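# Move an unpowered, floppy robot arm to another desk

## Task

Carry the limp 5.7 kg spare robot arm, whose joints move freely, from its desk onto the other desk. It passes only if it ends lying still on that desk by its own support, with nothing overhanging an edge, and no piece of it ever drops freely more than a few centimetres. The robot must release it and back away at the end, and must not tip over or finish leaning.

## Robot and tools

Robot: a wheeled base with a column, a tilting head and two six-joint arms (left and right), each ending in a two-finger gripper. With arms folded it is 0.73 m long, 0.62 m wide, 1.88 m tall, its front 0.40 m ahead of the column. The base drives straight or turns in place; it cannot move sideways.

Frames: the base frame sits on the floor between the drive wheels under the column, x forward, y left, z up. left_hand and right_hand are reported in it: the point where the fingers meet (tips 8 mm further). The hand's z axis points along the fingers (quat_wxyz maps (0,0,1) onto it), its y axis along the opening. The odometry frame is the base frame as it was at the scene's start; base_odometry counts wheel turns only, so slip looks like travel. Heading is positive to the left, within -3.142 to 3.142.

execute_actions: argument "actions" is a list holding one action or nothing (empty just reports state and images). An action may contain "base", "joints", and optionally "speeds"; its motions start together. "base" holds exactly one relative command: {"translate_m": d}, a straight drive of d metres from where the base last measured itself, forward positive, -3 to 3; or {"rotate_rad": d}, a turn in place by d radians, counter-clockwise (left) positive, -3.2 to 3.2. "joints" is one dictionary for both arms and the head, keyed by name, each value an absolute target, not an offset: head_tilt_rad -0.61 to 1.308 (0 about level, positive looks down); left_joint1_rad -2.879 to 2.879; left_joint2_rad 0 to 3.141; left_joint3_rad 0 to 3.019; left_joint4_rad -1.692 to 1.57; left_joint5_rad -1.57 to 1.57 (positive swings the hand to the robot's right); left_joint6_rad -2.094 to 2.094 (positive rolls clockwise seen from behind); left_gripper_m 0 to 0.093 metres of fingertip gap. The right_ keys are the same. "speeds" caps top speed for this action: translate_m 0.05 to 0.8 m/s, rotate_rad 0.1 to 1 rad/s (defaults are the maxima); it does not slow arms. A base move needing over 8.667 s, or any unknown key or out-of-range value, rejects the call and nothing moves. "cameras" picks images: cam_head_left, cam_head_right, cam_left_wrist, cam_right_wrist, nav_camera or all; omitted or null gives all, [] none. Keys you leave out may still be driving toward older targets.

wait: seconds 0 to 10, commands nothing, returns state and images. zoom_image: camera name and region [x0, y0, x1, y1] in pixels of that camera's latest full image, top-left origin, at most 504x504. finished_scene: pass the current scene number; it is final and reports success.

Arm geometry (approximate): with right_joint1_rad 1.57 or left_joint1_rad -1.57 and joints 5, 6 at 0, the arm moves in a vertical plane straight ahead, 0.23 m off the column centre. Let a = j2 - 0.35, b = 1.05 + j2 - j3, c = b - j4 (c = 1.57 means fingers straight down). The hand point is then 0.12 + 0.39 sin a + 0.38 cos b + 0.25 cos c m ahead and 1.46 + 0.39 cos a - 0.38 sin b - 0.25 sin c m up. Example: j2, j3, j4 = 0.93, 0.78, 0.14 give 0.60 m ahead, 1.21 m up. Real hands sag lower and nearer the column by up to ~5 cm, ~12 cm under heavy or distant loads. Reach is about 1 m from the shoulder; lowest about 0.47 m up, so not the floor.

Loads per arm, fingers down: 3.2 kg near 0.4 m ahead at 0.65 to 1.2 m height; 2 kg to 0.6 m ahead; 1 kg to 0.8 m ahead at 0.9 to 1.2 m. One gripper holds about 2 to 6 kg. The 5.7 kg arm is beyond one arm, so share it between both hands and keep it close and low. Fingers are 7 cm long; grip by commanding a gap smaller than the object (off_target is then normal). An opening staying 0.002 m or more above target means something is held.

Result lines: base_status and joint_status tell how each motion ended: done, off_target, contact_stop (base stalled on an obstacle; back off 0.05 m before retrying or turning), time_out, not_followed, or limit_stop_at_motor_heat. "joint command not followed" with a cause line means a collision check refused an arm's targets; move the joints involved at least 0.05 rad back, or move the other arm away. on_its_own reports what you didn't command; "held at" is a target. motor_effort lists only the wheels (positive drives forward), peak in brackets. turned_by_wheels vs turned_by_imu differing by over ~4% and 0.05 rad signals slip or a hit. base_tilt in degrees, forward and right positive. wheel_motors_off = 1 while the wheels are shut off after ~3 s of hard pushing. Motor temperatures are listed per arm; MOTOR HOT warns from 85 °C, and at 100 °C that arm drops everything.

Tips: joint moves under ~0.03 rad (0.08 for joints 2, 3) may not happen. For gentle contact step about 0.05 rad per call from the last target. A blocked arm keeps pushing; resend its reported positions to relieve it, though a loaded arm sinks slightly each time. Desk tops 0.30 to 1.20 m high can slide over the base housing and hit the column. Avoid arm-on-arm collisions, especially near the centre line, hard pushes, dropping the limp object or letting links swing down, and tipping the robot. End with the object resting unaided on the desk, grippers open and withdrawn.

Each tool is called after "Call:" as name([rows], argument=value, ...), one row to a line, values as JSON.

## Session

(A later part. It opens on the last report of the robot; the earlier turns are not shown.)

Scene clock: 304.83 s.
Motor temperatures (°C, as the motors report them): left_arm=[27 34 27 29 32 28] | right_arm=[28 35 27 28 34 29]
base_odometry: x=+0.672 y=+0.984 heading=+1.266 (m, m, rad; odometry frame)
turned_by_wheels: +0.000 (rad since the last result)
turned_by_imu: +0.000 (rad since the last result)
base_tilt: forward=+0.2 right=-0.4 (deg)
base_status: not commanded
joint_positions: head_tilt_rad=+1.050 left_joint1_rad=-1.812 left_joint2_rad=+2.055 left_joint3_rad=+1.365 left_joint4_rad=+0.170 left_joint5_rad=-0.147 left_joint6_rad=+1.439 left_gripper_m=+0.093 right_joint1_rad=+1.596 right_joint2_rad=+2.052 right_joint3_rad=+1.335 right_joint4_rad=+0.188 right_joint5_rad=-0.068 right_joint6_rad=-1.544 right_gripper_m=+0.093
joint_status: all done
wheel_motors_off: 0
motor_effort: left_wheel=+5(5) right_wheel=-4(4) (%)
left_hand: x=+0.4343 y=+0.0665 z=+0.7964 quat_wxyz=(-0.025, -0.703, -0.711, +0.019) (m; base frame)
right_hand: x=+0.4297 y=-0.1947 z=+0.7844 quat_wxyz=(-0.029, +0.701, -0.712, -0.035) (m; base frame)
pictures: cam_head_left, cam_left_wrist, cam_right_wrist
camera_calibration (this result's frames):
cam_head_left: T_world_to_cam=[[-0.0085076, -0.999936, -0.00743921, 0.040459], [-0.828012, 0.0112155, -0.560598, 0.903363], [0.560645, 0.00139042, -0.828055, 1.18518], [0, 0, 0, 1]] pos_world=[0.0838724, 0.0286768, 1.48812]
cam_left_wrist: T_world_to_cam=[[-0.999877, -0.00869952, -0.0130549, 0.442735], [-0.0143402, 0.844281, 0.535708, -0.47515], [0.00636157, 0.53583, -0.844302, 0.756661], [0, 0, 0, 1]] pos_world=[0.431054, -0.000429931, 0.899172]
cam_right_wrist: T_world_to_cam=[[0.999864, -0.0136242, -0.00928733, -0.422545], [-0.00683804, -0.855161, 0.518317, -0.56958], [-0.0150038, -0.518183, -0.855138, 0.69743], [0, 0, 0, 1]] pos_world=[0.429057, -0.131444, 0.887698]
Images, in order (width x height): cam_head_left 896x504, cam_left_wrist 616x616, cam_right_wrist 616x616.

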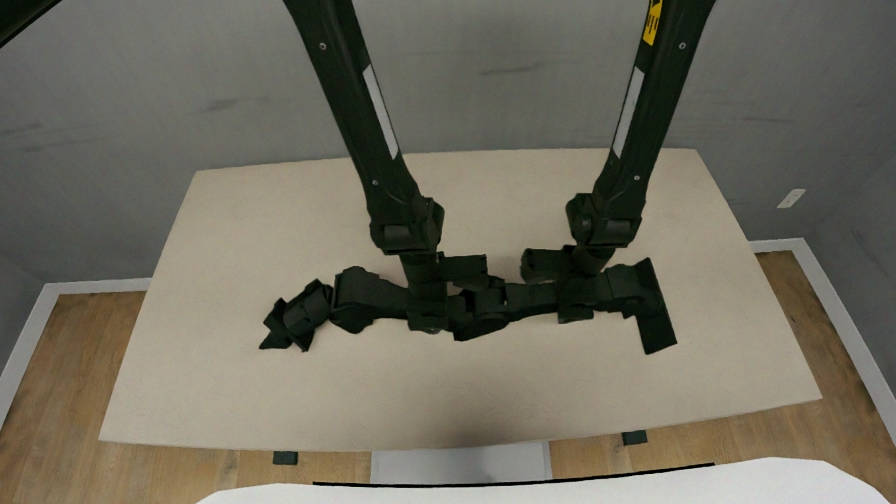

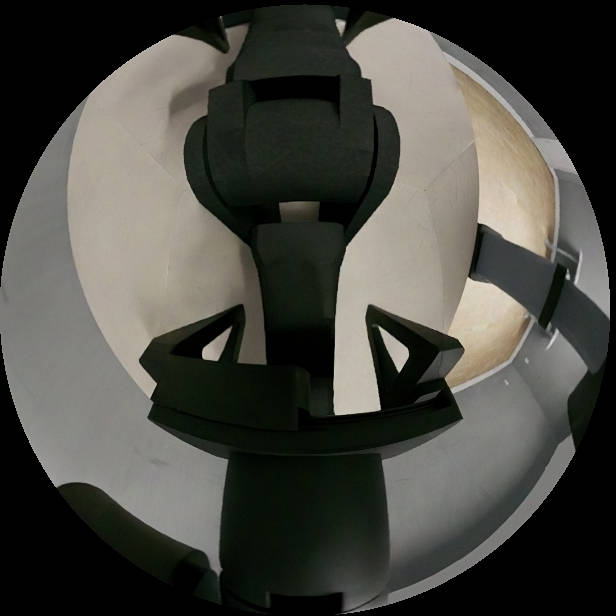

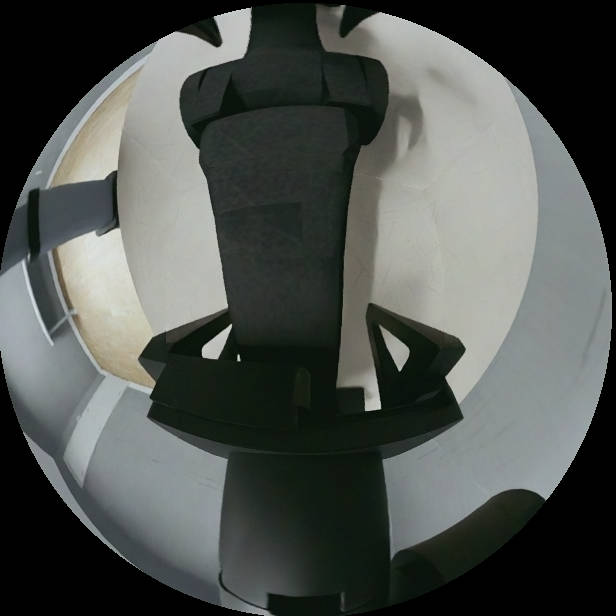

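Call:
execute_actions([
  {"joints":{"left_joint2_rad":1.8,"left_joint3_rad":1.12,"left_joint4_rad":0.16,"right_joint2_rad":1.8,"right_joint3_rad":1.064,"right_joint4_rad":0.21,"left_joint1_rad":-1.78}},
], cameras=["cam_head_left"])

Call:
execute_actions([
  {"joints":{"left_joint1_rad":-1.6,"left_joint5_rad":0,"right_joint5_rad":0,"left_joint2_rad":1.5,"left_joint3_rad":0.85,"left_joint4_rad":0.13,"right_joint2_rad":1.5,"right_joint3_rad":0.85,"right_joint4_rad":0.13}},
], cameras=["cam_head_left"])

Call:
execute_actions([
  {"base":{"translate_m":-0.7},"joints":{"head_tilt_rad":0.85},"speeds":{"translate_m":0.4}},
], cameras=["cam_head_left","nav_camera"])

Scene clock: 310.10 s.
Motor temperatures (°C, as the motors report them): left_arm=[27 34 27 29 32 28] | right_arm=[28 35 27 28 34 29]
base_odometry: x=+0.672 y=+0.984 heading=+1.266 (m, m, rad; odometry frame)
turned_by_wheels: +0.000 (rad since the last result)
turned_by_imu: +0.000 (rad since the last result)
base_tilt: forward=+0.1 right=-0.4 (deg)
base_status: not commanded
joint_positions: head_tilt_rad=+1.050 left_joint1_rad=-1.792 left_joint2_rad=+1.786 left_joint3_rad=+1.126 left_joint4_rad=+0.170 left_joint5_rad=-0.146 left_joint6_rad=+1.440 left_gripper_m=+0.093 right_joint1_rad=+1.596 right_joint2_rad=+1.787 right_joint3_rad=+1.073 right_joint4_rad=+0.203 right_joint5_rad=-0.068 right_joint6_rad=-1.542 right_gripper_m=+0.093
joint_status: all done
wheel_motors_off: 0
motor_effort: left_wheel=+5(5) right_wheel=-4(4) (%)
left_hand: x=+0.4565 y=+0.0986 z=+0.8940 quat_wxyz=(-0.031, -0.697, -0.716, +0.004) (m; base frame)
right_hand: x=+0.4358 y=-0.1967 z=+0.8860 quat_wxyz=(-0.036, +0.701, -0.712, -0.028) (m; base frame)
pictures: cam_head_left
camera_calibration (this result's frames):
cam_head_left: T_world_to_cam=[[-0.0085076, -0.999936, -0.00743921, 0.040459], [-0.828012, 0.0112155, -0.560598, 0.903364], [0.560645, 0.00139042, -0.828055, 1.18518], [0, 0, 0, 1]] pos_world=[0.0838725, 0.0286768, 1.48812]
Images, in order (width x height): cam_head_left 896x504.

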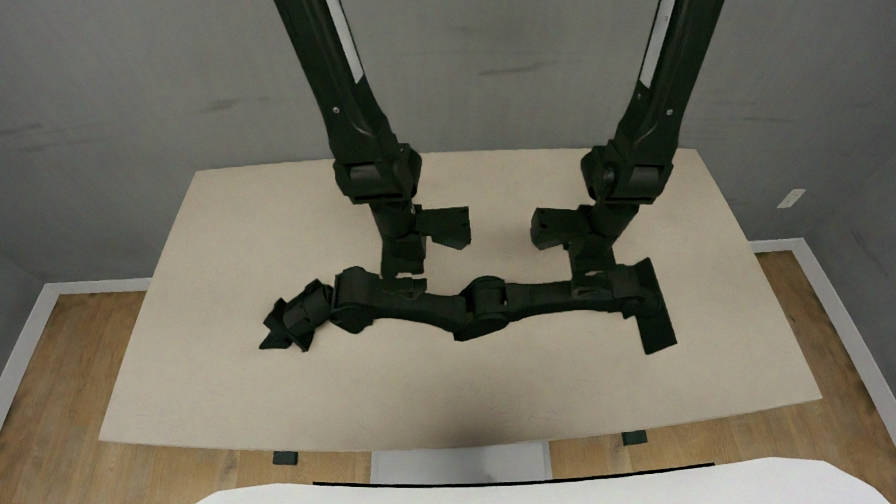

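Scene clock: 311.23 s.
Motor temperatures (°C, as the motors report them): left_arm=[27 34 27 29 32 28] | right_arm=[28 35 27 28 34 29]
base_odometry: x=+0.672 y=+0.984 heading=+1.266 (m, m, rad; odometry frame)
turned_by_wheels: +0.000 (rad since the last result)
turned_by_imu: +0.000 (rad since the last result)
base_tilt: forward=+0.2 right=-0.3 (deg)
base_status: not commanded
joint_positions: head_tilt_rad=+1.050 left_joint1_rad=-1.590 left_joint2_rad=+1.486 left_joint3_rad=+0.854 left_joint4_rad=+0.141 left_joint5_rad=-0.003 left_joint6_rad=+1.440 left_gripper_m=+0.093 right_joint1_rad=+1.596 right_joint2_rad=+1.486 right_joint3_rad=+0.856 right_joint4_rad=+0.134 right_joint5_rad=-0.002 right_joint6_rad=-1.541 right_gripper_m=+0.093
joint_status: all done
wheel_motors_off: 0
motor_effort: left_wheel=+5(6) right_wheel=-4(4) (%)
left_hand: x=+0.4397 y=+0.2139 z=+0.9915 quat_wxyz=(-0.017, -0.663, -0.749, -0.005) (m; base frame)
right_hand: x=+0.4391 y=-0.2105 z=+0.9914 quat_wxyz=(-0.018, +0.701, -0.713, +0.001) (m; base frame)
pictures: cam_head_left
camera_calibration (this result's frames):
cam_head_left: T_world_to_cam=[[-0.0085076, -0.999936, -0.00743921, 0.040459], [-0.828013, 0.0112155, -0.560597, 0.903363], [0.560645, 0.00139042, -0.828055, 1.18518], [0, 0, 0, 1]] pos_world=[0.0838724, 0.0286768, 1.48812]
Images, in order (width x height): cam_head_left 896x504.

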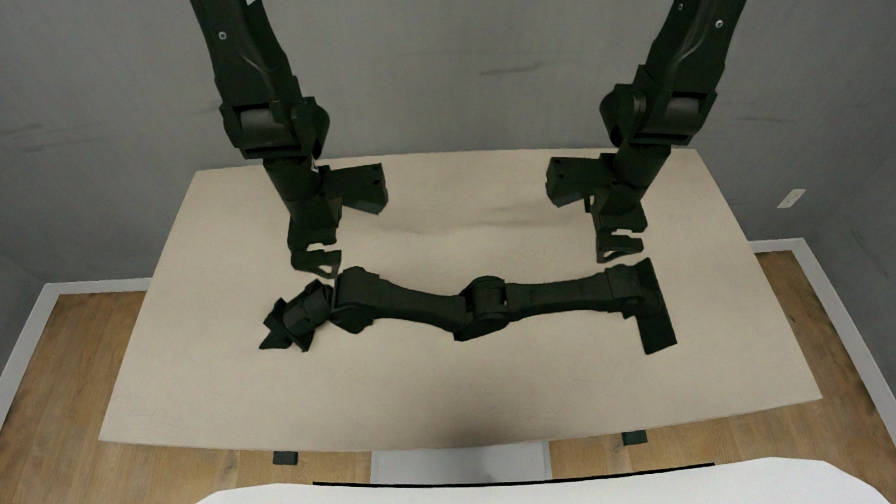

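Scene clock: 314.17 s.
Motor temperatures (°C, as the motors report them): left_arm=[27 33 27 29 31 28] | right_arm=[28 34 27 28 33 29]
base_odometry: x=+0.462 y=+0.316 heading=+1.265 (m, m, rad; odometry frame)
turned_by_wheels: -0.001 (rad since the last result)
turned_by_imu: +0.002 (rad since the last result)
base_tilt: forward=+0.1 right=-0.4 (deg)
base_status: done
joint_positions: head_tilt_rad=+0.865 left_joint1_rad=-1.590 left_joint2_rad=+1.489 left_joint3_rad=+0.850 left_joint4_rad=+0.141 left_joint5_rad=-0.003 left_joint6_rad=+1.440 left_gripper_m=+0.093 right_joint1_rad=+1.596 right_joint2_rad=+1.491 right_joint3_rad=+0.850 right_joint4_rad=+0.134 right_joint5_rad=-0.002 right_joint6_rad=-1.541 right_gripper_m=+0.093
joint_status: all done
wheel_motors_off: 0
motor_effort: left_wheel=-1(46) right_wheel=+0(62) (%)
left_hand: x=+0.4361 y=+0.2139 z=+0.9906 quat_wxyz=(-0.014, -0.663, -0.749, -0.003) (m; base frame)
right_hand: x=+0.4338 y=-0.2103 z=+0.9903 quat_wxyz=(-0.015, +0.701, -0.713, -0.003) (m; base frame)
pictures: cam_head_left, nav_camera
camera_calibration (this result's frames):
cam_head_left: T_world_to_cam=[[-0.00699613, -0.999936, -0.00887555, 0.0425954], [-0.710931, 0.0112155, -0.703172, 1.11707], [0.703227, 0.00139042, -0.710964, 0.997735], [0, 0, 0, 1]] pos_world=[0.0928266, 0.0286768, 1.49523]
Images, in order (width x height): cam_head_left 896x504, nav_camera 896x504.

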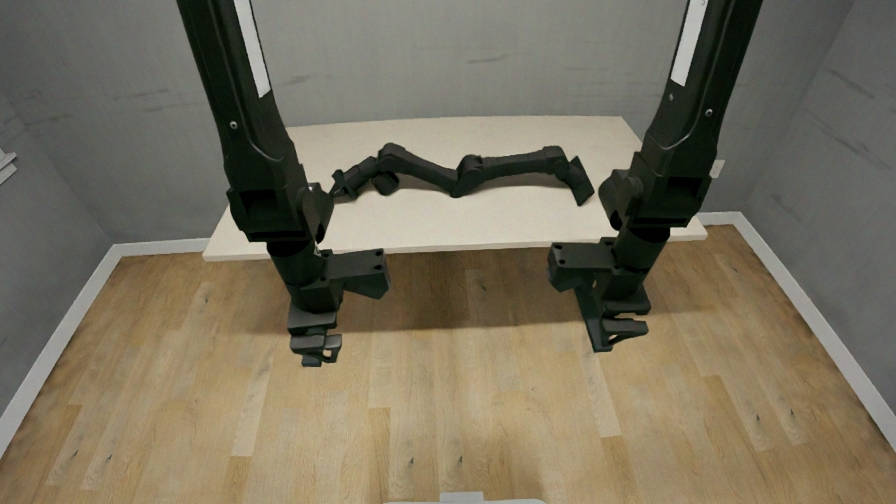

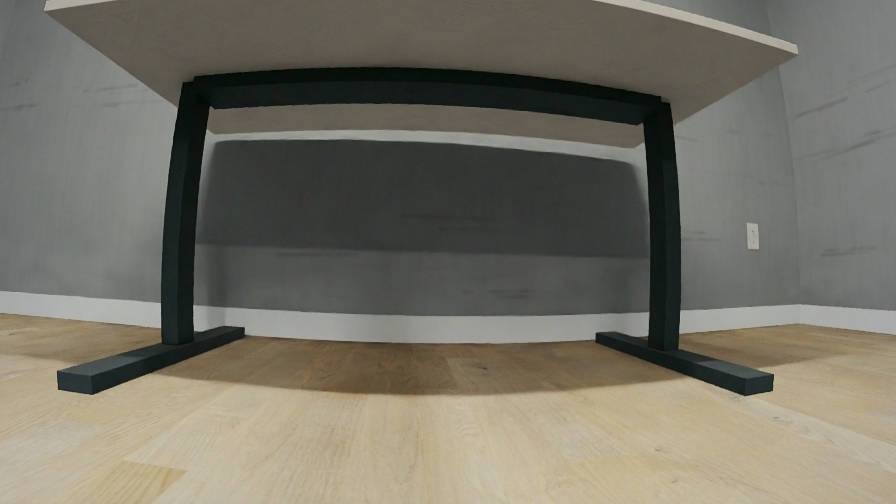

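The spare arm is lying still on the other desk, inside the edges, and the robot is clear.

Call:
finished_scene(scene=1)

The scene is finished: the task was done.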